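# Load sample tube and matching water blank into centrifuge

## Task

Take the sample tube marked with an orange dot on its cap from its rack on the shelved bench by the door, and set it in the centre hole of an adapter in the centrifuge rotor. Find the water blank whose cap number (its volume in mL) equals the sample's volume, from the racks on the shelved bench by the window, and set it in the centre hole of the adapter directly opposite. Both tubes must be pushed fully down, all rotor buckets must end hanging vertically, and each rack must still be on its own bench at the end. No tube may ever touch the floor, and the robot must not fall or finish tilted. Release everything and move the gripper away at the end; anything held in place only by the robot does not count.

## Robot and tools

Robot: a Hello Robot Stretch 4 with a single arm. It has an omni-wheel base, a lift that slides up a mast, an arm that telescopes forward, a three-joint wrist (yaw, pitch, roll) and a two-finger gripper. Height is about 1.6 m; the base rim lies within 0.23 m of the base origin. A loose object may occasionally get a brief push from outside.

Frames: the base frame sits on the floor under the base centre, x ahead, y to the left, z up. hand_pose, reported in this frame, is a point between the open fingertips; with all wrist joints at 0 its axes line up with the base frame, though the printed position can be somewhat wrong. The odometry frame is where the base frame was when the scene began. base_odometry counts wheel rotation only, so slipping shows up as motion; heading runs -3.142 to 3.142, left positive.

execute_actions(actions, cameras): actions is a list holding one action or none (empty just reports state and images). An action may contain "base", "joints", or both, plus optional "pace" and "contact_limits"; alternatively it is {"end_of_arm": "enable_torque"} alone, which re-powers any wrist or gripper motor that shut off. All motions in one action begin together.
- base: exactly one relative move from where the base last reported itself: {"translate_m": d} straight ahead (+) or back, -2 to 2 m; {"strafe_m": d} sideways, left +, -2 to 2 m; {"rotate_rad": d} turn in place, counter-clockwise +, -3.2 to 3.2.
- joints: absolute targets by name. lift_m 0 to 1.2 m; arm_m 0 to 0.55 m extension; wrist_yaw_rad -1.134 to 4.276 (0 ahead, + to the left, 3.14 tucked back, above 3.4 the arm may block); wrist_pitch_rad -1.117 to 4.259 (0 level, 1.57 pointing down); wrist_roll_rad -1.117 to 4.259 (0 keeps both fingers level, + turns clockwise as viewed from behind the gripper); gripper_m -0.038 to 0.141, the fingertip gap in metres (negative presses fingers together). Done tolerances: ±0.004 for lift, arm, gripper; ±0.02 yaw and roll; ±0.05 pitch. A joint target past its range is clipped and noted; any other bad value or unknown key rejects the whole call. A joint or base omitted from an action may still be driving to an earlier target without the status showing it.
- pace: "slow", "default", "fast" or "max"; base speeds 0.1/0.3/0.4/0.6 m/s and 1/2/3/4 rad/s, reduced when the lift is above 0.2 m (down to 0.3 m/s and 1 rad/s at 1.2 m).
- contact_limits: only {"arm_m": v}, 0 (gentlest) to 0.75 (firmest), default 0.5.
- cameras: list from head_camera, head_left_camera, head_right_camera, wrist_camera, or "all"; omitted/null means all, [] none. head_camera looks forward-down from the mast top (turn the base to aim it); the two head fisheyes look more steeply down and show base and arm; wrist_camera looks along the fingers, fingertips near the image bottom.
One action runs at most 15 s. If a result reports a stop, the remaining execute_actions, wait and finished_scene calls in that same reply are skipped.

wait(seconds 0 to 10): commands nothing, then returns state and images. zoom_image(camera, region [x0,y0,x1,y1] pixels, at most 504x504) enlarges part of that camera's latest full image. read_manual gives only licence texts. finished_scene(scene) ends the current scene irreversibly (pass the current scene's number); the goal must already hold stably.

Results: base_status and joint_status tell how each motion ended: "done" (for the base, wheels turned the commanded amount even if slipping), "off_target" (stopped short, may still push), "contact_stop_at_<key>" (hit something; that part goes slack, a slack lift can sag, slack wheels can roll), "limit_stop_at_<name>" (built-in limit, e.g. own_body or tilt), "time_out", "torque_fault" (a wrist/gripper motor overloaded and went limp until enable_torque). on_its_own reports uncommanded behaviour; "held at" there is the held target. lidar_m: 12 ranges in metres, 30° sectors starting straight ahead and going counter-clockwise (4th left, 7th behind, 10th right); "-" means nothing seen or closer than 0.25 m; misses glass, clear plastic and thin legs; sees tabletops. wrist_depth_mm: 7x7 grid of median depths, 100 to 2000 mm, read from the top left. turned_by_wheels vs turned_by_imu differing by over ~0.1 rad signals a collision or slip. base_tilt in degrees (forward, right positive), with a fixed offset up to ~1.5°. motor_effort in percent of maximum, bracket = peak in last action; a resting effort out of its normal band suggests a load or a push. The head/wrist camera calibrations (K, distortion, T_world_to_cam in the base frame) are approximate.

Gripping: command gripper_m below the object's width; squeezing tighter pulls it toward the wrist. Neither the reading nor "done" proves a grasp; look at the gripper effort and the images. Fingertips pressed on a surface can jam; lift to free them.

Avoid: dropping or slamming tubes, hard pushes, tubes reaching the floor, knocking racks off benches. Driving or turning with over 1 kg held and arm_m above 0.2 can tip the robot, worse at fast paces; steady pushing with a high gripper also risks tipping. Over 6° lean triggers limit_stop_at_tilt and freezes lift, arm and wheels. Self-collision stops are likely with the gripper tilted up and rolled; to unfold at the start, send lift_m 0.4 with wrist_yaw_rad 0 together. Shorter total robot motion is better.

Each tool is called as name([rows], argument=value, ...), one row to a line, values as JSON.

## Session

I'll start by checking the robot's state and camera views.

execute_actions(actions=[])

Scene clock: 0.00 s.
base_odometry: x=+0.000 y=+0.000 heading=+0.000 (m, m, rad; odometry frame)
turned_by_wheels: +0.000 (rad since the last result)
turned_by_imu: +0.000 (rad since the last result)
base_tilt: forward=-0.5 right=+1.2 (deg)
lidar_m: 1.03 1.06 1.71 1.57 1.65 1.39 1.32 1.32 1.65 1.53 1.57 1.89
base_status: not commanded
joint_positions: lift_m=+0.282 arm_m=-0.001 wrist_yaw_rad=+3.204 wrist_pitch_rad=+0.001 wrist_roll_rad=-0.014 gripper_m=+0.057
joint_status: not commanded
motor_effort: lift_m=+20 arm_m=-1 wrist_yaw_rad=+2 wrist_pitch_rad=-6 wrist_roll_rad=-1 gripper_m=-4 wheel_0=+0 wheel_1=-1 wheel_2=+0 (%)
hand_pose: x=-0.1233 y=+0.0693 z=+0.4598 quat_wxyz=(-0.031, +0.000, -0.007, +0.999) (m; base frame)
wrist_depth_mm: - 132 1008 1983 - - - / - 113 132 1537 - - - / - 116 138 1430 1499 - - / - 132 196 1430 1464 - - / 205 1430 1464 1464 1499 - - / 224 1464 191 1537 196 1537 1464 / 219 1042 1205 136 1060 1025 1060
pictures: head_camera, head_left_camera, head_right_camera, wrist_camera
Images, in order (width x height): head_camera 420x560, head_left_camera 420x672, head_right_camera 420x672, wrist_camera 616x392.

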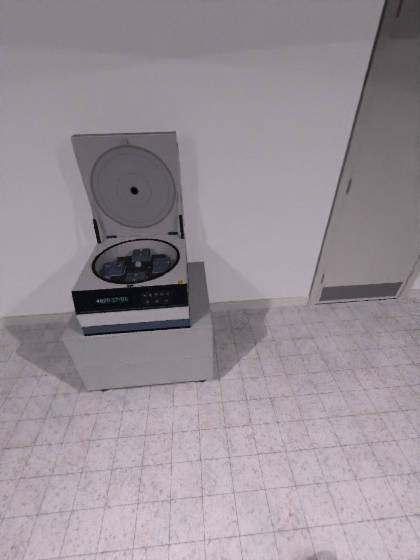

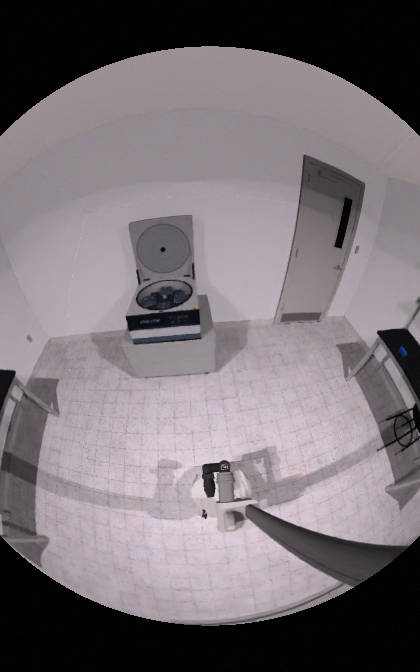

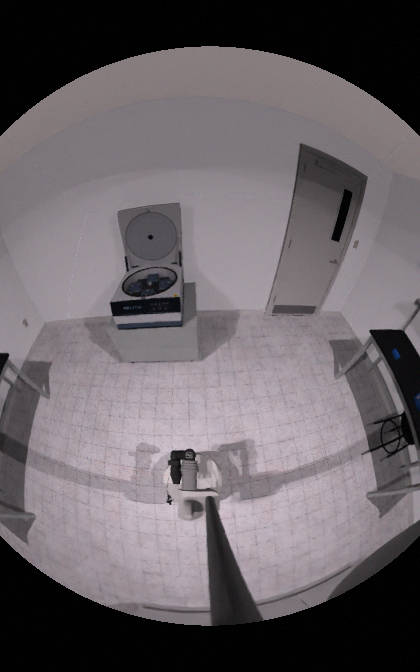

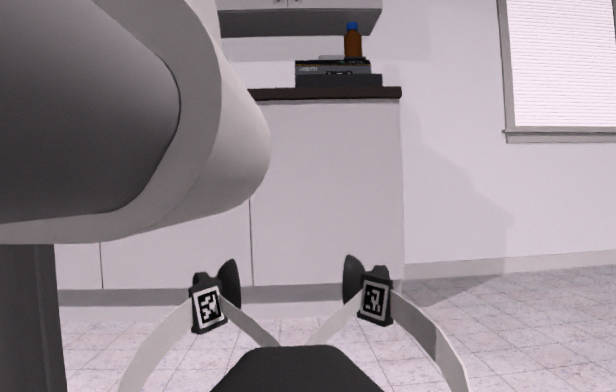

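execute_actions([
  {"base": {"rotate_rad": -1.57}, "joints": {"lift_m": 0.4, "wrist_yaw_rad": 0}},
])

Scene clock: 5.80 s.
base_odometry: x=+0.000 y=+0.000 heading=-1.570 (m, m, rad; odometry frame)
turned_by_wheels: -1.570 (rad since the last result)
turned_by_imu: -1.589 (rad since the last result)
base_tilt: forward=-0.7 right=+1.2 (deg)
lidar_m: 1.53 1.59 1.91 1.05 1.06 1.72 1.62 1.65 1.40 1.30 1.34 1.64
base_status: done
joint_positions: lift_m=+0.400 arm_m=-0.001 wrist_yaw_rad=+0.001 wrist_pitch_rad=+0.001 wrist_roll_rad=-0.014 gripper_m=+0.057
joint_status: all done
motor_effort: lift_m=+24(26) arm_m=-1(1) wrist_yaw_rad=-1(7) wrist_pitch_rad=-6(6) wrist_roll_rad=-1(1) gripper_m=-2(2) wheel_0=+0(7) wheel_1=+1(7) wheel_2=+1(8) (%)
hand_pose: x=+0.4586 y=-0.0872 z=+0.5775 quat_wxyz=(+1.000, -0.007, +0.000, +0.000) (m; base frame)
wrist_depth_mm: 1921 - - - - - - / 1921 1921 - - - - - / 1921 - - - - - - / 1708 - - - - - - / 1983 - - - - - - / 1661 1921 192 1756 196 1863 1808 / 1308 1255 1430 137 1308 1255 1281
pictures: head_camera, head_left_camera, head_right_camera, wrist_camera
camera_calibration (this result's frames):
wrist_camera: T_world_to_cam=[[-0.0401452, -0.999126, -0.0116093, -0.0645874], [-0.0177624, 0.0123304, -0.999766, 0.64145], [0.999036, -0.0399296, -0.0182419, -0.224095], [0, 0, 0, 1]] pos_world=[0.232679, -0.0813884, 0.636462]
Images, in order (width x height): head_camera 420x560, head_left_camera 420x672, head_right_camera 420x672, wrist_camera 616x392.

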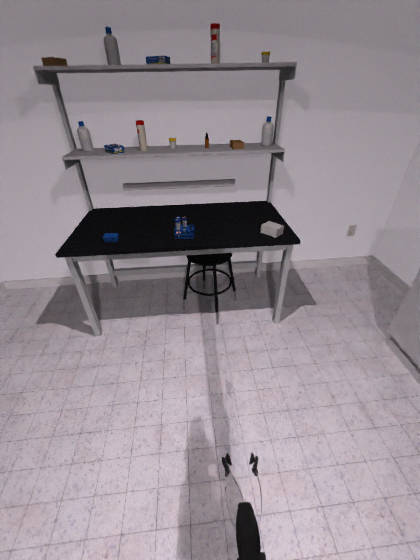

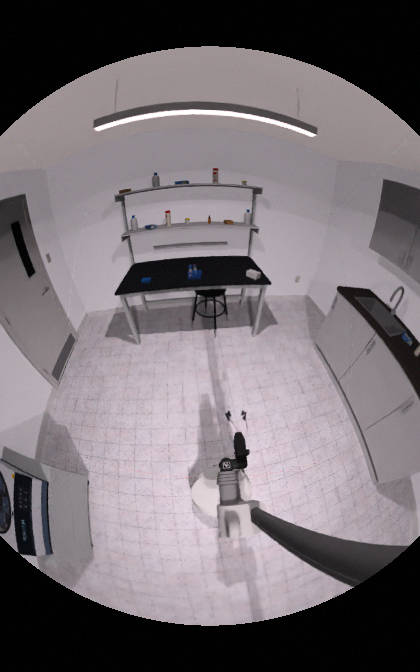

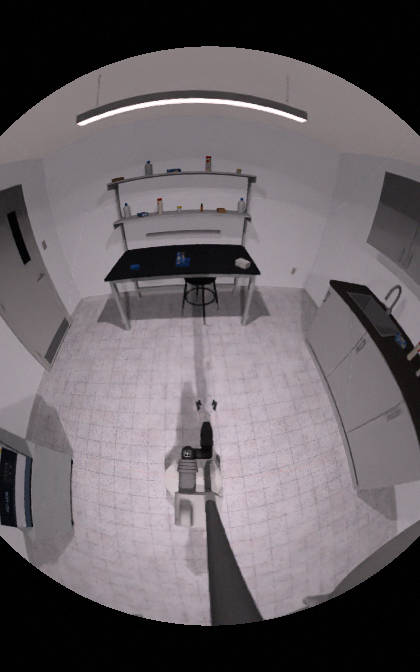

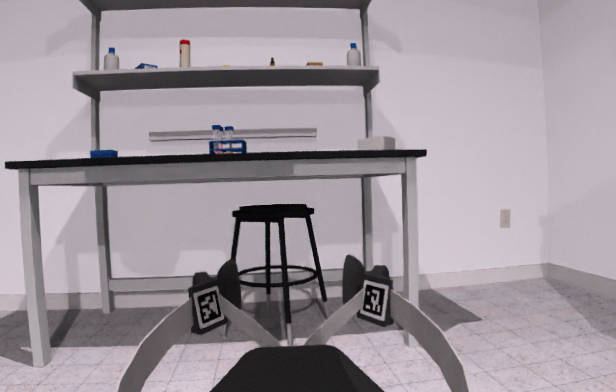

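zoom_image(camera="head_camera", region=[140, 190, 230, 260])

zoom_image(camera="wrist_camera", region=[180, 100, 280, 170])

Region (140, 190, 230, 260) of head_camera's 420x560 image, scaled by 5.600, with more detail than that image has.

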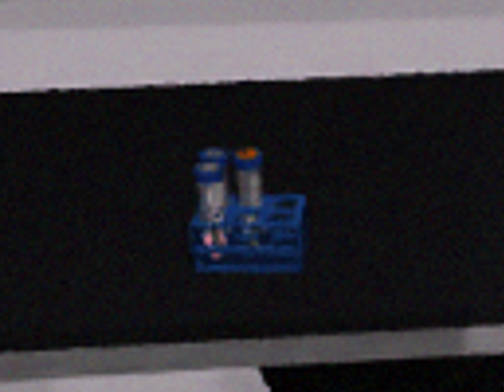

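Region (180, 100, 280, 170) of wrist_camera's 616x392 image, scaled by 5.040; it fills the top 353 rows of this view, and the rest is white.

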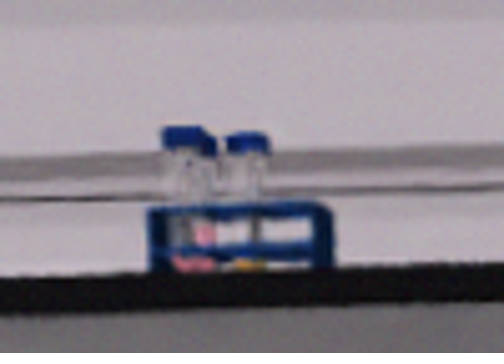

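execute_actions([
  {"base": {"translate_m": 0.85}, "joints": {"lift_m": 0.63}},
], cameras=[])

execute_actions([
  {"base": {"strafe_m": 0.23}},
])

Scene clock: 25.37 s.
base_odometry: x=+0.001 y=-0.850 heading=-1.570 (m, m, rad; odometry frame)
turned_by_wheels: +0.000 (rad since the last result)
turned_by_imu: -0.003 (rad since the last result)
base_tilt: forward=-0.6 right=+1.2 (deg)
lidar_m: 0.68 0.70 0.94 1.82 1.38 1.51 3.12 2.50 1.32 1.23 1.24 0.73
base_status: done
joint_positions: lift_m=+0.630 arm_m=-0.001 wrist_yaw_rad=+0.000 wrist_pitch_rad=+0.001 wrist_roll_rad=-0.014 gripper_m=+0.057
joint_status: all done
motor_effort: lift_m=+22(24) arm_m=-1(1) wrist_yaw_rad=+1(0) wrist_pitch_rad=-6(7) wrist_roll_rad=-1(0) gripper_m=-2(5) wheel_0=+0(8) wheel_1=+0(7) wheel_2=-1(10) (%)
hand_pose: x=+0.4586 y=-0.0874 z=+0.8077 quat_wxyz=(+1.000, -0.007, +0.000, +0.000) (m; base frame)
wrist_depth_mm: 1160 1182 1229 1255 1255 1366 1430 / 1060 1118 1182 1205 1229 1366 1397 / 1182 1205 1229 1281 1308 1366 1430 / 1182 1160 1255 1308 1308 1366 1430 / 654 580 615 597 574 564 574 / 492 504 191 535 196 1366 580 / 1205 1205 691 137 1336 1397 609
pictures: none
No camera images: the call's "cameras" was empty. Leave "cameras" out to get every camera's image.

Scene clock: 27.43 s.
base_odometry: x=+0.231 y=-0.850 heading=-1.570 (m, m, rad; odometry frame)
turned_by_wheels: +0.000 (rad since the last result)
turned_by_imu: -0.001 (rad since the last result)
base_tilt: forward=-0.5 right=+1.2 (deg)
lidar_m: 0.67 0.69 0.95 1.58 1.23 1.20 3.18 2.54 1.59 1.47 1.05 0.72
base_status: done
joint_positions: lift_m=+0.630 arm_m=-0.001 wrist_yaw_rad=+0.000 wrist_pitch_rad=+0.001 wrist_roll_rad=-0.014 gripper_m=+0.057
joint_status: not commanded
motor_effort: lift_m=+22(22) arm_m=-1(1) wrist_yaw_rad=+1(1) wrist_pitch_rad=-6(6) wrist_roll_rad=+0(1) gripper_m=-4(2) wheel_0=+0(10) wheel_1=-2(7) wheel_2=+0(1) (%)
hand_pose: x=+0.4586 y=-0.0874 z=+0.8077 quat_wxyz=(+1.000, -0.007, +0.000, +0.000) (m; base frame)
wrist_depth_mm: 1060 1182 1205 1255 1281 1308 1366 / 1060 1118 1160 1229 1229 1160 1397 / 1160 1182 1229 1255 1308 1336 1397 / 1160 1205 1229 1281 1308 1366 1366 / 654 640 603 591 574 549 564 / 477 488 192 517 196 1229 1366 / 1182 1182 1229 136 668 1336 1430
pictures: head_camera, head_left_camera, head_right_camera, wrist_camera
camera_calibration (this result's frames):
wrist_camera: T_world_to_cam=[[-0.0406122, -0.999108, -0.0116094, -0.0618365], [-0.0177568, 0.0123389, -0.999766, 0.871502], [0.999017, -0.0403965, -0.0182421, -0.219894], [0, 0, 0, 1]] pos_world=[0.232641, -0.0814176, 0.866569]
Images, in order (width x height): head_camera 420x560, head_left_camera 420x672, head_right_camera 420x672, wrist_camera 616x392.

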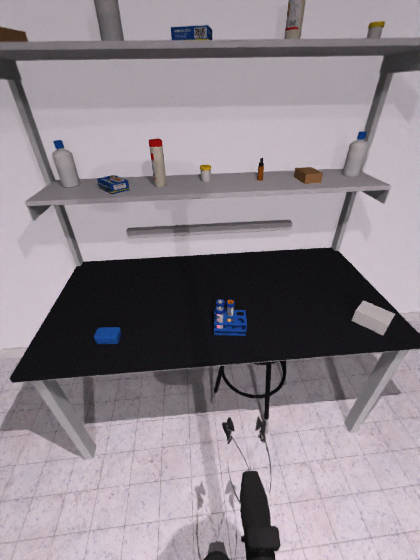

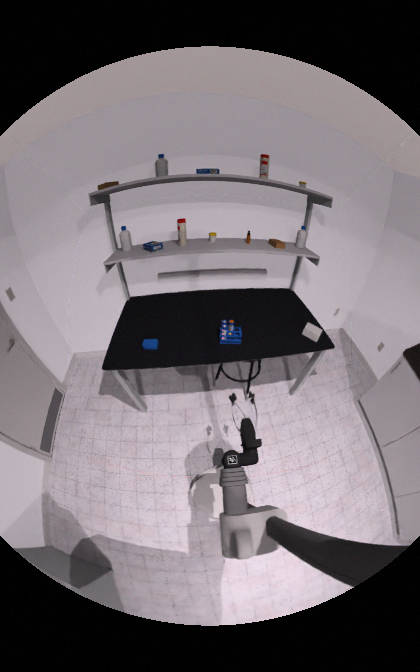

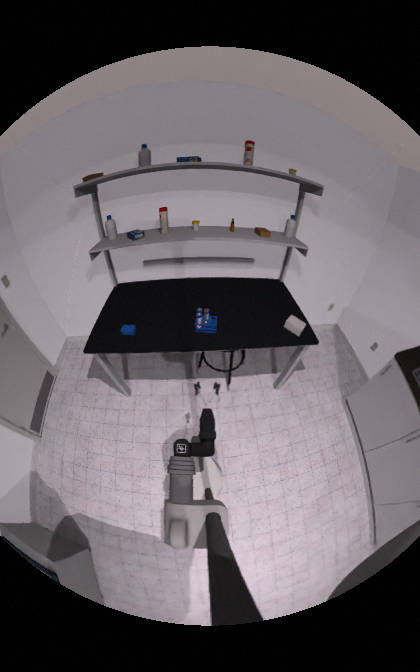

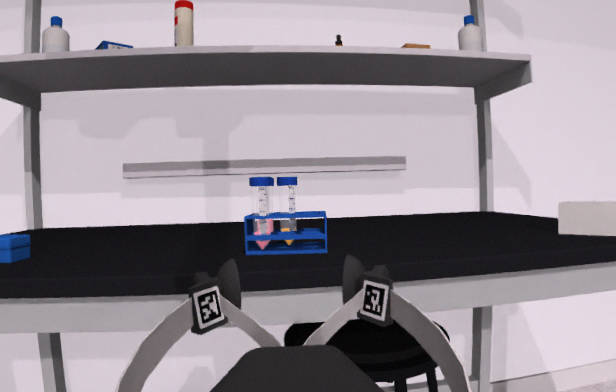

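execute_actions([
  {"joints": {"arm_m": 0.25, "gripper_m": 0.13}},
], cameras=["head_camera", "wrist_camera"])

Scene clock: 36.93 s.
base_odometry: x=+0.231 y=-0.850 heading=-1.570 (m, m, rad; odometry frame)
turned_by_wheels: +0.000 (rad since the last result)
turned_by_imu: -0.001 (rad since the last result)
base_tilt: forward=-0.6 right=+1.2 (deg)
lidar_m: 0.66 0.69 0.92 1.59 1.21 1.18 3.16 2.57 1.58 1.45 1.04 0.75
base_status: not commanded
joint_positions: lift_m=+0.630 arm_m=+0.249 wrist_yaw_rad=+0.000 wrist_pitch_rad=+0.001 wrist_roll_rad=-0.014 gripper_m=+0.130
joint_status: all done
motor_effort: lift_m=+22(22) arm_m=+6(4) wrist_yaw_rad=+1(0) wrist_pitch_rad=-6(7) wrist_roll_rad=-1(0) gripper_m=+3(4) wheel_0=+0(0) wheel_1=-2(2) wheel_2=+0(0) (%)
hand_pose: x=+0.7084 y=-0.0874 z=+0.8077 quat_wxyz=(+1.000, -0.007, +0.000, +0.000) (m; base frame)
wrist_depth_mm: 741 750 788 820 831 809 831 / 917 960 976 1008 1042 1078 1118 / 946 960 991 1008 1060 1098 1118 / 931 960 991 1025 1060 1078 1138 / 634 627 410 379 559 530 500 / 319 209 319 315 255 271 282 / 225 216 229 138 234 240 247
pictures: head_camera, wrist_camera
camera_calibration (this result's frames):
wrist_camera: T_world_to_cam=[[-0.0406997, -0.999104, -0.011614, -0.0516502], [-0.0176422, 0.0123404, -0.999768, 0.875892], [0.999016, -0.0404854, -0.0181286, -0.469564], [0, 0, 0, 1]] pos_world=[0.482452, -0.0814232, 0.866576]
Images, in order (width x height): head_camera 420x560, wrist_camera 616x392.

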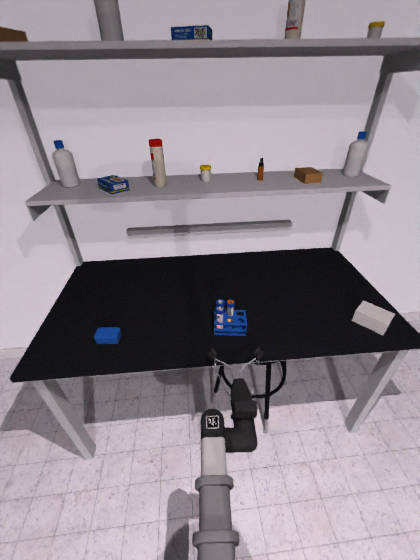

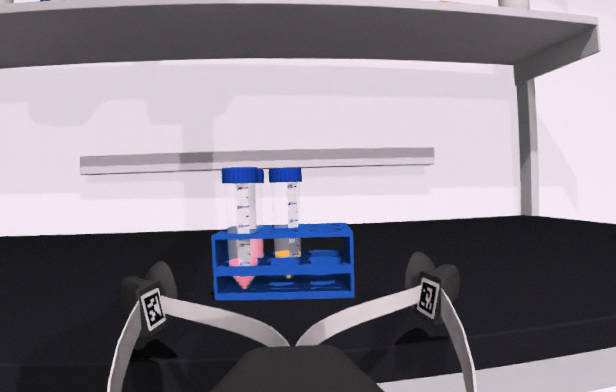

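zoom_image(camera="wrist_camera", region=[200, 155, 370, 305])

Region (200, 155, 370, 305) of wrist_camera's 616x392 image, scaled by 2.965; it fills the top 445 rows of this view, and the rest is white.

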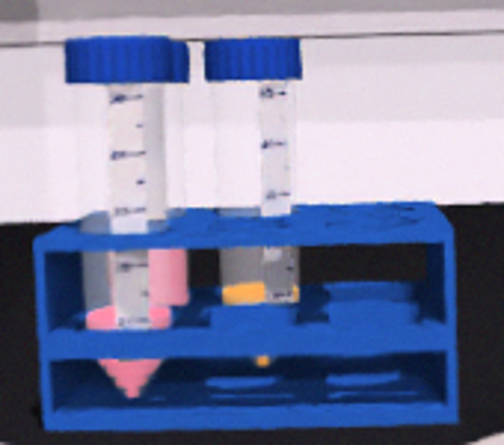

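execute_actions([
  {"joints": {"lift_m": 1.1, "wrist_roll_rad": 1.57, "gripper_m": 0.08}},
], cameras=[])

execute_actions([
  {"base": {"translate_m": 0.33}, "joints": {"wrist_pitch_rad": 1.57, "arm_m": 0.33}},
])

Scene clock: 69.93 s.
base_odometry: x=+0.231 y=-0.850 heading=-1.570 (m, m, rad; odometry frame)
turned_by_wheels: +0.000 (rad since the last result)
turned_by_imu: -0.001 (rad since the last result)
base_tilt: forward=-0.6 right=+1.3 (deg)
lidar_m: 0.65 0.68 0.90 1.60 1.24 1.19 3.14 2.51 1.58 1.44 1.02 0.71
base_status: not commanded
joint_positions: lift_m=+1.100 arm_m=+0.249 wrist_yaw_rad=+0.000 wrist_pitch_rad=+0.001 wrist_roll_rad=+1.570 gripper_m=+0.080
joint_status: all done
motor_effort: lift_m=+24(25) arm_m=+5(6) wrist_yaw_rad=+2(1) wrist_pitch_rad=-6(6) wrist_roll_rad=+0(4) gripper_m=+2(1) wheel_0=+0(1) wheel_1=-2(1) wheel_2=+0(0) (%)
hand_pose: x=+0.7084 y=-0.0874 z=+1.2776 quat_wxyz=(+0.707, +0.707, +0.000, +0.000) (m; base frame)
wrist_depth_mm: 1008 931 1042 1060 1060 917 676 / 1008 931 1025 1025 1042 946 683 / 768 917 1025 1025 1025 960 691 / 991 917 1025 1025 1025 960 691 / 976 891 1008 1025 1025 976 699 / 960 798 198 1008 199 976 699 / 946 715 976 136 991 878 723
pictures: none
No camera images: the call's "cameras" was empty. Leave "cameras" out to get every camera's image.

Scene clock: 72.50 s.
base_odometry: x=+0.231 y=-1.180 heading=-1.570 (m, m, rad; odometry frame)
turned_by_wheels: +0.000 (rad since the last result)
turned_by_imu: -0.001 (rad since the last result)
base_tilt: forward=-0.6 right=+1.3 (deg)
lidar_m: 0.34 0.35 0.49 1.61 1.69 1.44 3.51 2.90 1.54 1.39 0.53 0.38
base_status: done
joint_positions: lift_m=+1.100 arm_m=+0.329 wrist_yaw_rad=+0.000 wrist_pitch_rad=+1.570 wrist_roll_rad=+1.570 gripper_m=+0.080
joint_status: all done
motor_effort: lift_m=+24(24) arm_m=+5(4) wrist_yaw_rad=+2(2) wrist_pitch_rad=+2(8) wrist_roll_rad=+0(0) gripper_m=+1(6) wheel_0=+0(4) wheel_1=+1(8) wheel_2=+1(8) (%)
hand_pose: x=+0.5002 y=-0.0874 z=+0.9893 quat_wxyz=(+0.501, +0.500, +0.500, -0.499) (m; base frame)
wrist_depth_mm: 430 439 442 449 1205 1205 1255 / 433 436 445 445 1229 1255 1255 / 433 439 445 452 1229 1229 1255 / 436 439 442 449 1025 1008 1229 / 436 442 387 452 1008 1025 1255 / 436 442 212 452 198 1255 1255 / 439 442 449 136 462 1255 1255
pictures: head_camera, head_left_camera, head_right_camera, wrist_camera
camera_calibration (this result's frames):
wrist_camera: T_world_to_cam=[[-0.998897, 0.0251509, 0.0396399, 0.460113], [0.0258351, 0.999524, 0.016844, 0.112611], [-0.0391974, 0.0178495, -0.999072, 1.23659], [0, 0, 0, 1]] pos_world=[0.505167, -0.146202, 1.2153]
Images, in order (width x height): head_camera 420x560, head_left_camera 420x672, head_right_camera 420x672, wrist_camera 616x392.

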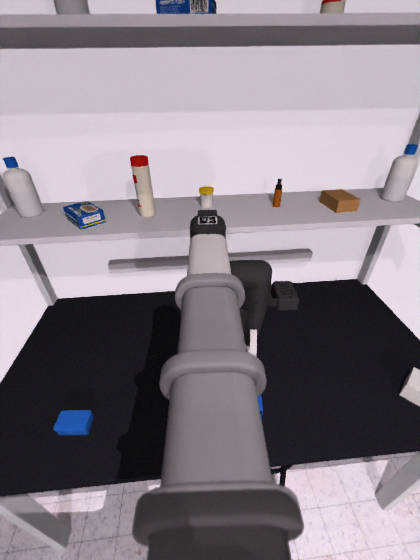

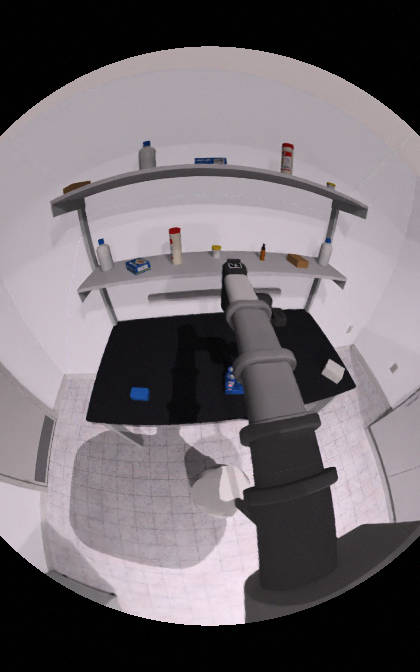

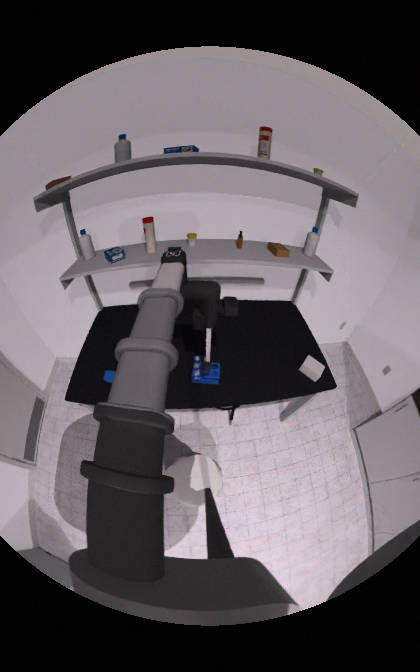

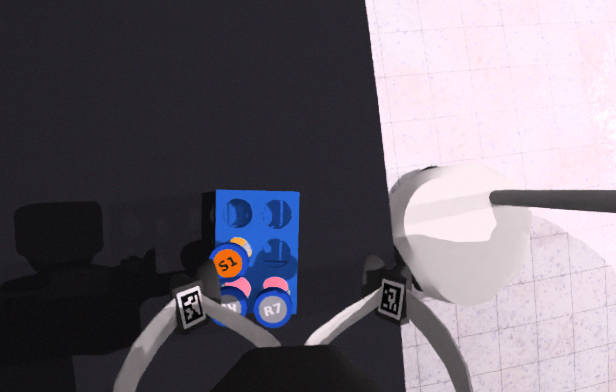

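execute_actions([
  {"joints": {"arm_m": 0.385, "lift_m": 1.05}},
], cameras=["wrist_camera", "head_right_camera"])

Scene clock: 85.30 s.
base_odometry: x=+0.231 y=-1.180 heading=-1.570 (m, m, rad; odometry frame)
turned_by_wheels: +0.000 (rad since the last result)
turned_by_imu: -0.001 (rad since the last result)
base_tilt: forward=-0.6 right=+1.4 (deg)
lidar_m: 0.33 0.35 0.47 1.59 1.68 1.47 3.50 2.90 1.55 1.43 0.55 0.39
base_status: not commanded
joint_positions: lift_m=+1.050 arm_m=+0.384 wrist_yaw_rad=+0.000 wrist_pitch_rad=+1.570 wrist_roll_rad=+1.570 gripper_m=+0.080
joint_status: all done
motor_effort: lift_m=+13(22) arm_m=+6(7) wrist_yaw_rad=+2(1) wrist_pitch_rad=+1(2) wrist_roll_rad=+0(0) gripper_m=+0(2) wheel_0=+0(0) wheel_1=+1(1) wheel_2=+1(1) (%)
hand_pose: x=+0.5551 y=-0.0874 z=+0.9402 quat_wxyz=(+0.500, +0.500, +0.500, -0.500) (m; base frame)
wrist_depth_mm: 384 389 394 399 404 1205 1205 / 387 389 394 399 404 1182 1205 / 387 392 399 402 404 1182 1205 / 387 392 397 399 410 976 991 / 389 394 399 342 407 976 1205 / 389 392 212 283 198 991 1229 / 389 394 397 136 410 1205 1229
pictures: head_right_camera, wrist_camera
camera_calibration (this result's frames):
wrist_camera: T_world_to_cam=[[-0.998888, 0.0251274, 0.0398947, 0.516649], [0.0258159, 0.999525, 0.0168374, 0.112038], [-0.0394527, 0.0178486, -0.999062, 1.18974], [0, 0, 0, 1]] pos_world=[0.56012, -0.146202, 1.16613]
Images, in order (width x height): head_right_camera 420x672, wrist_camera 616x392.

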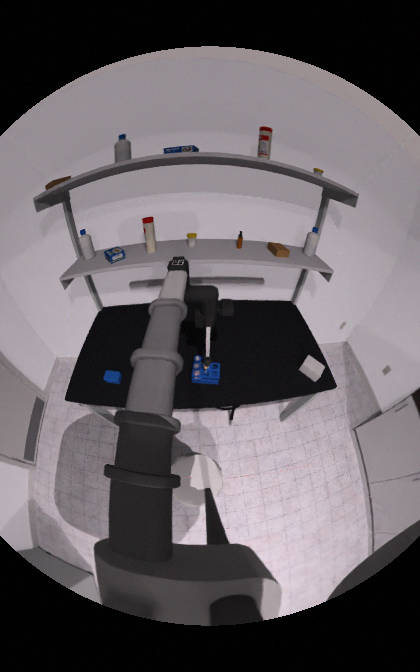

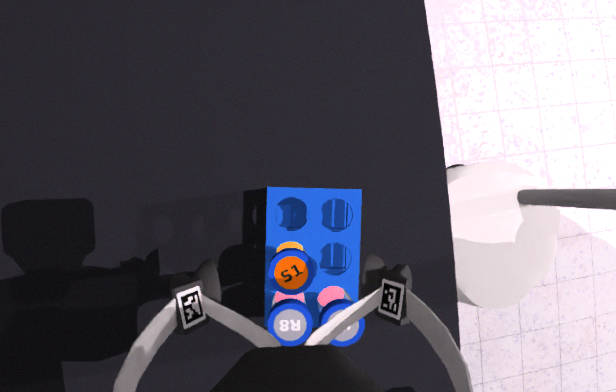

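execute_actions([
  {"joints": {"lift_m": 1.01, "gripper_m": 0.065}},
], cameras=["wrist_camera"])

Scene clock: 98.57 s.
base_odometry: x=+0.231 y=-1.180 heading=-1.570 (m, m, rad; odometry frame)
turned_by_wheels: +0.000 (rad since the last result)
turned_by_imu: +0.000 (rad since the last result)
base_tilt: forward=-0.5 right=+1.1 (deg)
lidar_m: 0.34 0.35 0.49 1.61 1.70 1.45 3.50 2.92 1.55 1.43 0.55 0.36
base_status: not commanded
joint_positions: lift_m=+1.010 arm_m=+0.384 wrist_yaw_rad=+0.000 wrist_pitch_rad=+1.570 wrist_roll_rad=+1.570 gripper_m=+0.065
joint_status: all done
motor_effort: lift_m=+14(13) arm_m=+6(6) wrist_yaw_rad=+1(2) wrist_pitch_rad=+1(0) wrist_roll_rad=+0(1) gripper_m=-2(0) wheel_0=+0(0) wheel_1=+1(1) wheel_2=+2(1) (%)
hand_pose: x=+0.5551 y=-0.0874 z=+0.9001 quat_wxyz=(+0.500, +0.500, +0.500, -0.500) (m; base frame)
wrist_depth_mm: 347 349 357 359 364 1138 1182 / 349 351 355 362 366 1138 1138 / 349 353 355 362 366 1160 1160 / 349 351 357 357 368 931 931 / 349 353 355 303 366 931 960 / 349 355 196 242 199 931 1160 / 353 353 359 136 368 1160 1160
pictures: wrist_camera
camera_calibration (this result's frames):
wrist_camera: T_world_to_cam=[[-0.998888, 0.0251278, 0.039895, 0.518246], [0.0258163, 0.999525, 0.0168374, 0.112711], [-0.039453, 0.0178486, -0.999062, 1.14977], [0, 0, 0, 1]] pos_world=[0.560122, -0.146202, 1.12612]
Images, in order (width x height): wrist_camera 616x392.

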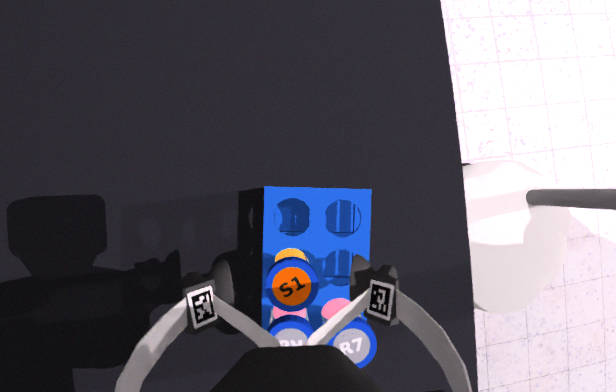

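execute_actions([
  {"joints": {"lift_m": 0.984}, "pace": "slow"},
], cameras=["wrist_camera"])

Scene clock: 102.23 s.
base_odometry: x=+0.231 y=-1.180 heading=-1.570 (m, m, rad; odometry frame)
turned_by_wheels: +0.000 (rad since the last result)
turned_by_imu: +0.000 (rad since the last result)
base_tilt: forward=-0.4 right=+1.2 (deg)
lidar_m: 0.34 0.35 0.48 1.60 1.68 1.47 3.50 2.89 1.54 1.43 0.55 0.38
base_status: not commanded
joint_positions: lift_m=+0.984 arm_m=+0.384 wrist_yaw_rad=+0.000 wrist_pitch_rad=+1.570 wrist_roll_rad=+1.570 gripper_m=+0.065
joint_status: all done
motor_effort: lift_m=+13(14) arm_m=+6(5) wrist_yaw_rad=+2(2) wrist_pitch_rad=+0(1) wrist_roll_rad=+0(0) gripper_m=-3(1) wheel_0=+0(0) wheel_1=+1(1) wheel_2=+2(1) (%)
hand_pose: x=+0.5551 y=-0.0874 z=+0.8742 quat_wxyz=(+0.500, +0.500, +0.500, -0.500) (m; base frame)
wrist_depth_mm: 320 327 330 332 338 1118 1118 / 322 325 330 334 338 1118 1138 / 324 329 332 338 338 1118 1118 / 324 327 332 332 340 917 904 / 325 330 332 278 342 904 917 / 325 329 196 216 198 345 1138 / 325 329 332 136 342 349 1138
pictures: wrist_camera
camera_calibration (this result's frames):
wrist_camera: T_world_to_cam=[[-0.998888, 0.0251273, 0.0398949, 0.519284], [0.0258158, 0.999525, 0.0168374, 0.113149], [-0.0394529, 0.0178486, -0.999062, 1.12382], [0, 0, 0, 1]] pos_world=[0.560123, -0.146202, 1.10014]
Images, in order (width x height): wrist_camera 616x392.

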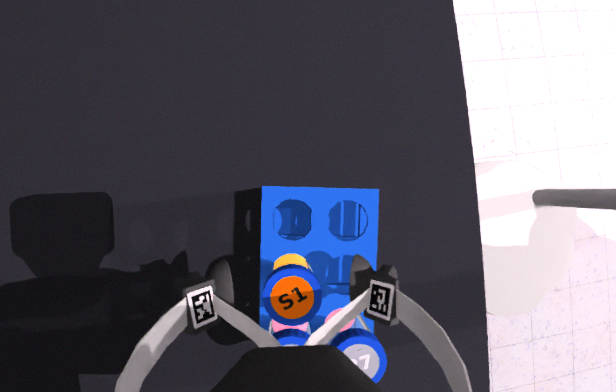

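execute_actions([
  {"joints": {"gripper_m": 0.012}, "pace": "slow"},
], cameras=["wrist_camera"])

Scene clock: 108.07 s.
base_odometry: x=+0.231 y=-1.180 heading=-1.570 (m, m, rad; odometry frame)
turned_by_wheels: +0.000 (rad since the last result)
turned_by_imu: -0.001 (rad since the last result)
base_tilt: forward=-0.6 right=+1.1 (deg)
lidar_m: 0.34 0.36 0.48 1.62 1.67 1.47 3.49 2.94 1.53 1.42 0.54 0.39
base_status: not commanded
joint_positions: lift_m=+0.984 arm_m=+0.384 wrist_yaw_rad=+0.000 wrist_pitch_rad=+1.570 wrist_roll_rad=+1.570 gripper_m=+0.012
joint_status: all done
motor_effort: lift_m=+13(13) arm_m=+6(5) wrist_yaw_rad=+1(2) wrist_pitch_rad=+0(0) wrist_roll_rad=-1(1) gripper_m=-17(16) wheel_0=+0(0) wheel_1=+1(1) wheel_2=+1(1) (%)
hand_pose: x=+0.5551 y=-0.0874 z=+0.8742 quat_wxyz=(+0.500, +0.500, +0.500, -0.500) (m; base frame)
wrist_depth_mm: 322 325 330 334 338 1118 1118 / 324 325 330 334 340 1118 1138 / 324 327 330 336 340 1118 1118 / 325 327 332 334 340 891 917 / 325 327 332 276 342 917 917 / 325 329 188 209 189 347 1138 / 325 329 332 174 343 347 1138
pictures: wrist_camera
camera_calibration (this result's frames):
wrist_camera: T_world_to_cam=[[-0.998888, 0.0251275, 0.0398948, 0.519284], [0.025816, 0.999525, 0.0168374, 0.113149], [-0.0394528, 0.0178486, -0.999062, 1.12382], [0, 0, 0, 1]] pos_world=[0.560123, -0.146202, 1.10014]
Images, in order (width x height): wrist_camera 616x392.

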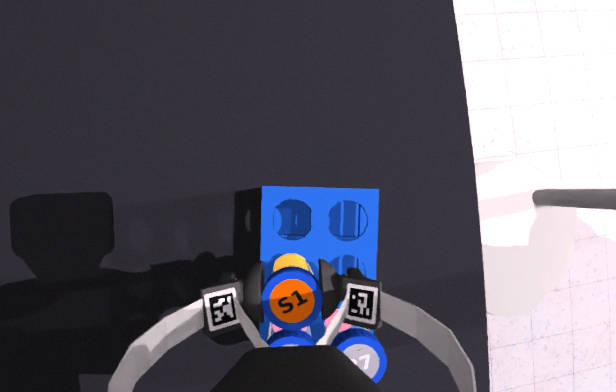

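execute_actions([
  {"joints": {"lift_m": 1.12}, "pace": "slow"},
])

Scene clock: 113.50 s.
base_odometry: x=+0.231 y=-1.180 heading=-1.570 (m, m, rad; odometry frame)
turned_by_wheels: +0.000 (rad since the last result)
turned_by_imu: -0.001 (rad since the last result)
base_tilt: forward=-0.5 right=+1.0 (deg)
lidar_m: 0.33 0.35 0.50 1.62 1.67 1.47 3.50 2.91 1.55 1.44 0.53 0.37
base_status: not commanded
joint_positions: lift_m=+1.120 arm_m=+0.384 wrist_yaw_rad=+0.000 wrist_pitch_rad=+1.570 wrist_roll_rad=+1.570 gripper_m=+0.012
joint_status: all done
motor_effort: lift_m=+24(24) arm_m=+6(6) wrist_yaw_rad=+1(1) wrist_pitch_rad=+0(1) wrist_roll_rad=+0(1) gripper_m=-13(13) wheel_0=+0(0) wheel_1=+1(1) wheel_2=+1(2) (%)
hand_pose: x=+0.5551 y=-0.0874 z=+1.0093 quat_wxyz=(+0.500, +0.500, +0.500, -0.500) (m; base frame)
wrist_depth_mm: 452 459 462 469 473 1255 1281 / 449 455 462 469 477 1255 1281 / 455 459 462 473 477 1255 1255 / 455 459 466 466 477 1042 1281 / 455 459 466 410 480 1025 1281 / 459 462 188 209 189 1281 1281 / 455 459 469 303 480 1308 1281
pictures: head_camera, head_left_camera, head_right_camera, wrist_camera
camera_calibration (this result's frames):
wrist_camera: T_world_to_cam=[[-0.998888, 0.0251272, 0.0398948, 0.513895], [0.0258157, 0.999525, 0.0168374, 0.110874], [-0.0394528, 0.0178486, -0.999062, 1.25881], [0, 0, 0, 1]] pos_world=[0.560125, -0.146202, 1.23526]
Images, in order (width x height): head_camera 420x560, head_left_camera 420x672, head_right_camera 420x672, wrist_camera 616x392.

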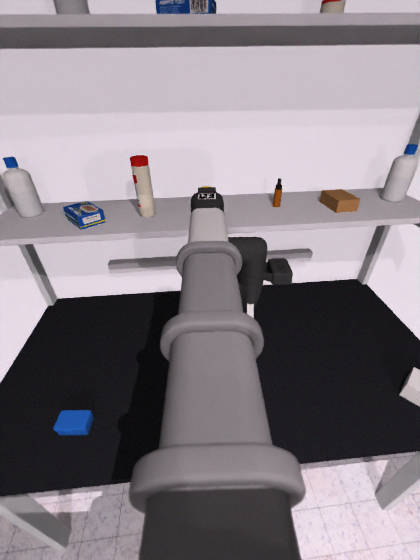

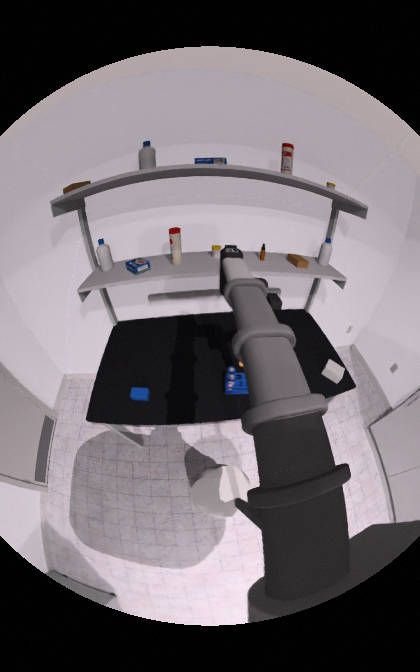

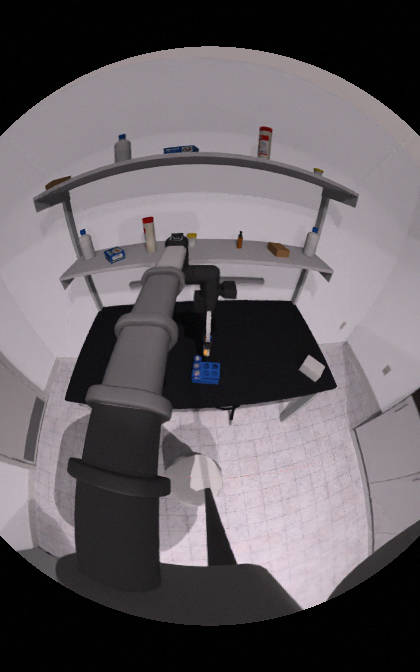

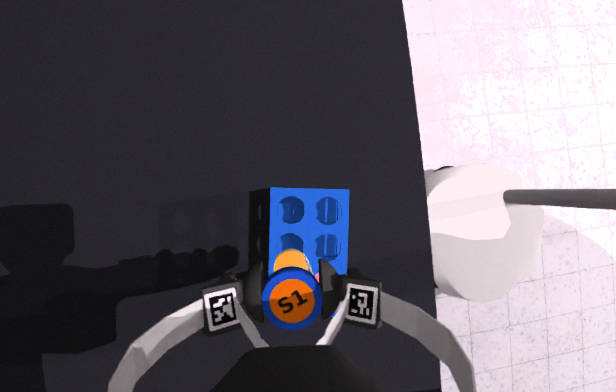

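zoom_image(camera="head_right_camera", region=[180, 310, 240, 370])

Region (180, 310, 240, 370) of head_right_camera's 420x672 image, scaled by 8.400, with more detail than that image has.

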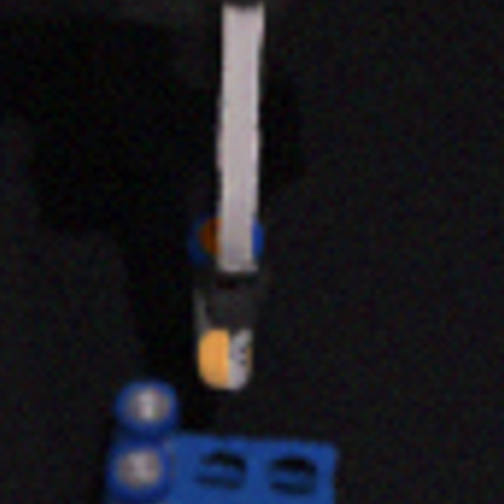

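execute_actions([
  {"joints": {"wrist_pitch_rad": 2.25, "wrist_yaw_rad": 0.6, "arm_m": 0.45}, "pace": "slow"},
], cameras=["head_camera", "head_right_camera", "wrist_camera"])

Scene clock: 146.27 s.
base_odometry: x=+0.231 y=-1.180 heading=-1.570 (m, m, rad; odometry frame)
turned_by_wheels: +0.000 (rad since the last result)
turned_by_imu: -0.001 (rad since the last result)
base_tilt: forward=-0.7 right=+1.1 (deg)
lidar_m: 0.35 0.34 0.49 1.62 1.68 1.48 3.50 2.90 1.56 1.44 0.53 0.39
base_status: not commanded
joint_positions: lift_m=+1.120 arm_m=+0.449 wrist_yaw_rad=+0.600 wrist_pitch_rad=+2.248 wrist_roll_rad=+1.570 gripper_m=+0.012
joint_status: all done
motor_effort: lift_m=+24(24) arm_m=+6(8) wrist_yaw_rad=+3(11) wrist_pitch_rad=+7(6) wrist_roll_rad=-1(0) gripper_m=-16(13) wheel_0=+0(0) wheel_1=+1(1) wheel_2=+1(1) (%)
hand_pose: x=+0.5199 y=-0.1742 z=+1.0730 quat_wxyz=(+0.480, +0.103, +0.700, -0.519) (m; base frame)
wrist_depth_mm: 399 452 535 654 1618 1464 1397 / 402 455 539 1618 1921 1708 1576 / 399 455 539 1661 - - 1863 / 399 455 539 1661 - - - / 389 455 521 1576 - - - / 370 407 188 209 189 - - / 320 329 1118 831 - - -
pictures: head_camera, head_right_camera, wrist_camera
camera_calibration (this result's frames):
wrist_camera: T_world_to_cam=[[-0.635786, -0.404019, 0.657681, -0.448013], [-0.538626, 0.842539, -0.00311552, 0.48496], [-0.552864, -0.356225, -0.75329, 1.26065], [0, 0, 0, 1]] pos_world=[0.673342, -0.140526, 1.2458]
Images, in order (width x height): head_camera 420x560, head_right_camera 420x672, wrist_camera 616x392.

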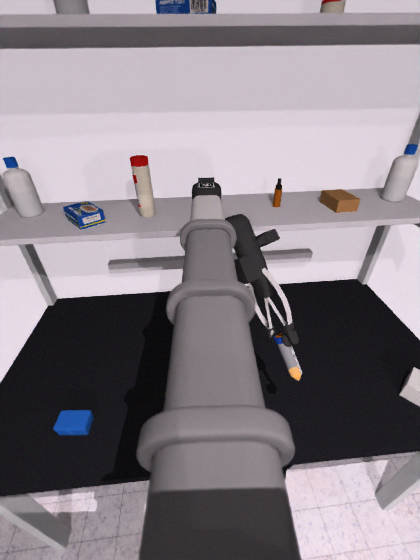

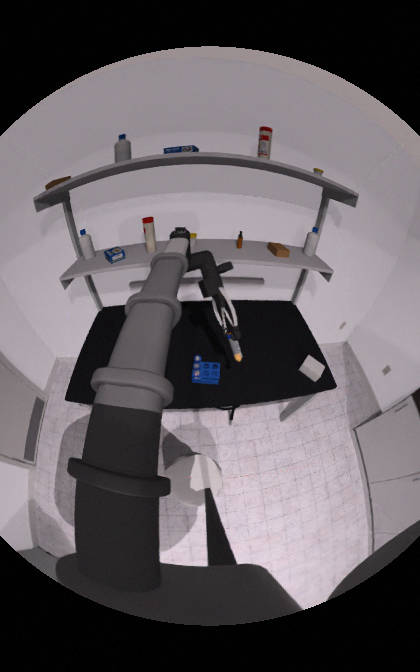

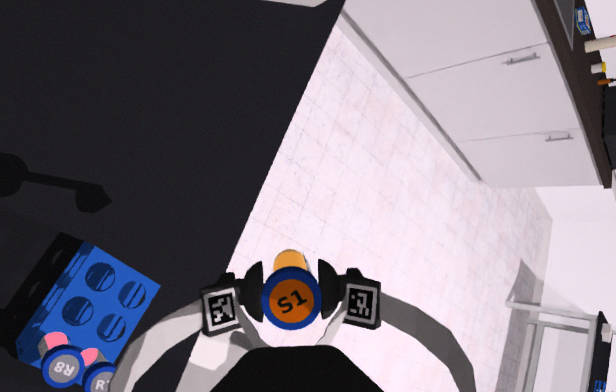

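zoom_image(camera="head_camera", region=[255, 320, 325, 390])

Region (255, 320, 325, 390) of head_camera's 420x560 image, scaled by 7.200, with more detail than that image has.

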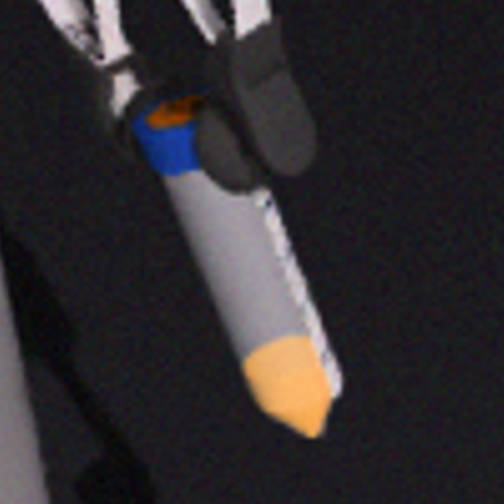

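execute_actions([
  {"base": {"rotate_rad": 1.25}, "joints": {"wrist_pitch_rad": 1.57, "wrist_yaw_rad": 0.0, "arm_m": 0.0}},
], cameras=["wrist_camera"])

execute_actions([
  {"base": {"strafe_m": 1.6}, "joints": {"lift_m": 1.05}},
], cameras=["wrist_camera"])

execute_actions([
  {"base": {"rotate_rad": 0.34}},
])

Scene clock: 180.40 s.
base_odometry: x=+0.231 y=-1.180 heading=-0.320 (m, m, rad; odometry frame)
turned_by_wheels: +1.249 (rad since the last result)
turned_by_imu: +1.264 (rad since the last result)
base_tilt: forward=-0.6 right=+1.1 (deg)
lidar_m: 0.62 1.62 1.47 1.57 2.81 1.86 1.47 1.43 0.45 0.34 0.35 0.37
base_status: done
joint_positions: lift_m=+1.120 arm_m=+0.001 wrist_yaw_rad=+0.000 wrist_pitch_rad=+1.570 wrist_roll_rad=+1.570 gripper_m=+0.012
joint_status: all done
motor_effort: lift_m=+24(24) arm_m=-6(7) wrist_yaw_rad=+2(3) wrist_pitch_rad=+1(4) wrist_roll_rad=-1(1) gripper_m=-16(17) wheel_0=-1(5) wheel_1=-3(4) wheel_2=-3(8) (%)
hand_pose: x=+0.1721 y=-0.0874 z=+1.0093 quat_wxyz=(+0.500, +0.500, +0.500, -0.500) (m; base frame)
wrist_depth_mm: 455 459 462 473 1255 1229 1255 / 455 459 1229 1229 1255 1255 1281 / 455 1182 1229 1229 1229 1255 1255 / 1182 1205 1205 1025 1025 1255 1255 / 1205 1205 1205 1025 1025 1255 1281 / 1205 1205 188 209 189 1255 1281 / 1182 1205 1229 683 1255 1281 1281
pictures: wrist_camera
camera_calibration (this result's frames):
wrist_camera: T_world_to_cam=[[-0.998876, 0.0252278, 0.0401237, 0.131087], [0.0259202, 0.999522, 0.0168316, 0.120749], [-0.0396799, 0.0178527, -0.999053, 1.24376], [0, 0, 0, 1]] pos_world=[0.177162, -0.146202, 1.23529]
Images, in order (width x height): wrist_camera 616x392.

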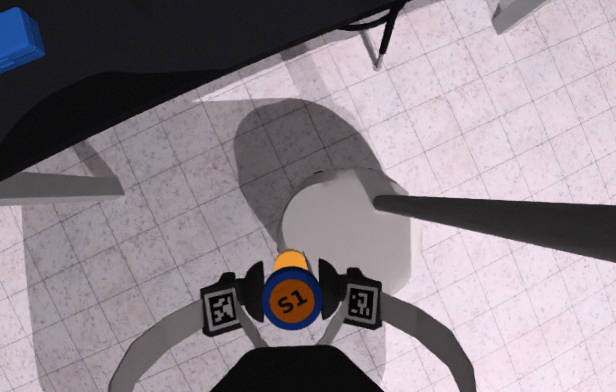

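Scene clock: 187.07 s.
base_odometry: x=+0.735 y=+0.339 heading=-0.320 (m, m, rad; odometry frame)
turned_by_wheels: +0.000 (rad since the last result)
turned_by_imu: -0.004 (rad since the last result)
base_tilt: forward=-0.7 right=+1.2 (deg)
lidar_m: 0.30 0.29 0.35 1.73 1.30 1.47 2.70 2.05 2.27 1.85 1.83 0.41
base_status: done
joint_positions: lift_m=+1.050 arm_m=+0.001 wrist_yaw_rad=+0.000 wrist_pitch_rad=+1.570 wrist_roll_rad=+1.570 gripper_m=+0.012
joint_status: all done
motor_effort: lift_m=+14(22) arm_m=-6(6) wrist_yaw_rad=+1(1) wrist_pitch_rad=+0(0) wrist_roll_rad=+0(1) gripper_m=-15(17) wheel_0=+0(11) wheel_1=+1(10) wheel_2=+0(2) (%)
hand_pose: x=+0.1721 y=-0.0874 z=+0.9401 quat_wxyz=(+0.500, +0.500, +0.500, -0.500) (m; base frame)
wrist_depth_mm: 1138 1138 1160 1160 1160 1160 1182 / 1118 1118 1160 1138 1182 1182 1205 / 1118 1138 1138 1160 1160 1205 1229 / 591 603 1160 946 960 1182 1205 / 410 512 904 946 960 1205 1229 / 362 439 188 209 189 1182 1205 / 347 375 569 585 1182 1205 1229
pictures: wrist_camera
camera_calibration (this result's frames):
wrist_camera: T_world_to_cam=[[-0.998877, 0.025228, 0.0401002, 0.133888], [0.02592, 0.999522, 0.0168322, 0.121913], [-0.0396564, 0.0178527, -0.999054, 1.1746], [0, 0, 0, 1]] pos_world=[0.177158, -0.146202, 1.16607]
Images, in order (width x height): wrist_camera 616x392.

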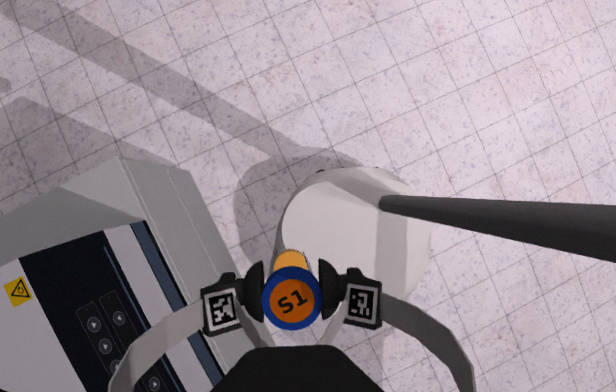

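Scene clock: 188.33 s.
base_odometry: x=+0.735 y=+0.339 heading=+0.019 (m, m, rad; odometry frame)
turned_by_wheels: +0.340 (rad since the last result)
turned_by_imu: +0.344 (rad since the last result)
base_tilt: forward=-0.6 right=+1.2 (deg)
lidar_m: 0.26 0.30 0.42 1.31 1.37 1.84 2.07 2.13 1.93 1.82 0.51 0.31
base_status: done
joint_positions: lift_m=+1.050 arm_m=+0.001 wrist_yaw_rad=+0.000 wrist_pitch_rad=+1.570 wrist_roll_rad=+1.570 gripper_m=+0.012
joint_status: not commanded
motor_effort: lift_m=+14(14) arm_m=-6(6) wrist_yaw_rad=+1(1) wrist_pitch_rad=+0(0) wrist_roll_rad=+0(1) gripper_m=-9(13) wheel_0=-1(3) wheel_1=-3(6) wheel_2=+0(7) (%)
hand_pose: x=+0.1721 y=-0.0874 z=+0.9401 quat_wxyz=(+0.500, +0.500, +0.500, -0.500) (m; base frame)
wrist_depth_mm: 1098 1118 1138 1160 1160 1182 1205 / 597 603 1138 1160 1160 1182 1182 / 343 436 1008 1138 1182 1182 1205 / 347 427 917 946 960 1182 1205 / 347 418 750 946 946 1205 1229 / 347 394 188 209 189 1182 1205 / 349 353 615 647 1182 1205 1205
pictures: head_camera, head_left_camera, head_right_camera, wrist_camera
camera_calibration (this result's frames):
wrist_camera: T_world_to_cam=[[-0.998877, 0.0252282, 0.0401003, 0.133888], [0.0259203, 0.999522, 0.0168322, 0.121913], [-0.0396565, 0.0178527, -0.999054, 1.1746], [0, 0, 0, 1]] pos_world=[0.177158, -0.146202, 1.16607]
Images, in order (width x height): head_camera 420x560, head_left_camera 420x672, head_right_camera 420x672, wrist_camera 616x392.

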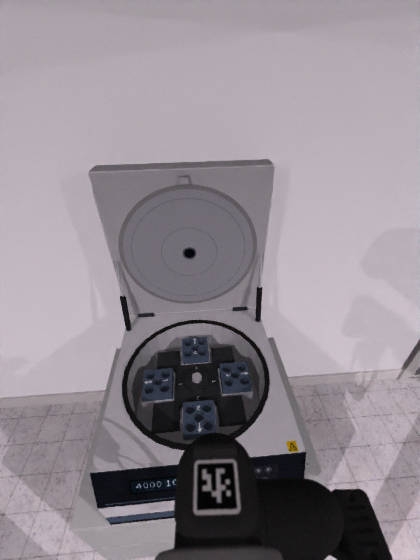

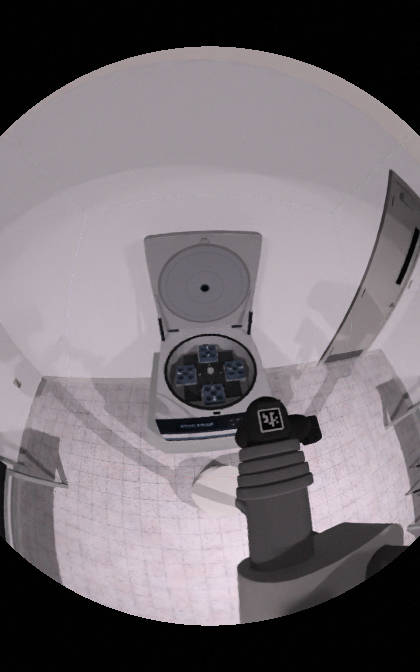

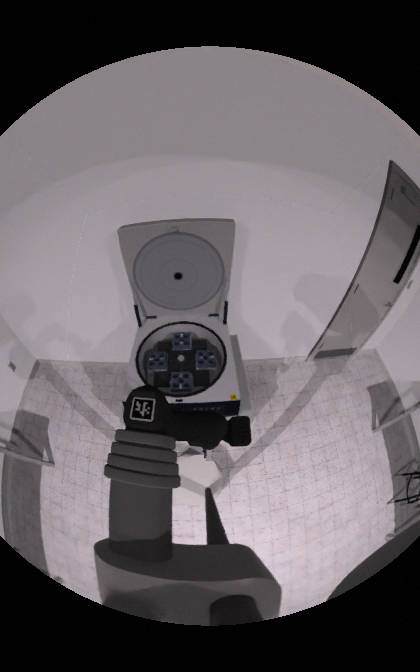

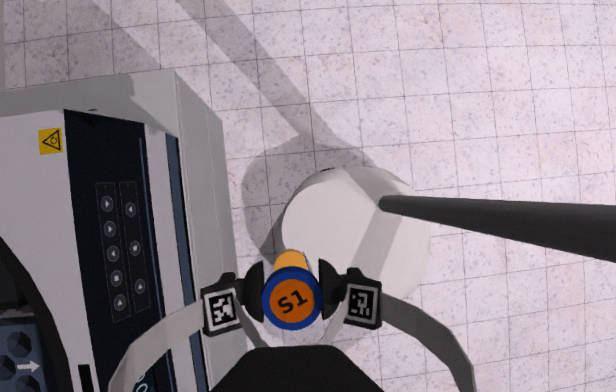

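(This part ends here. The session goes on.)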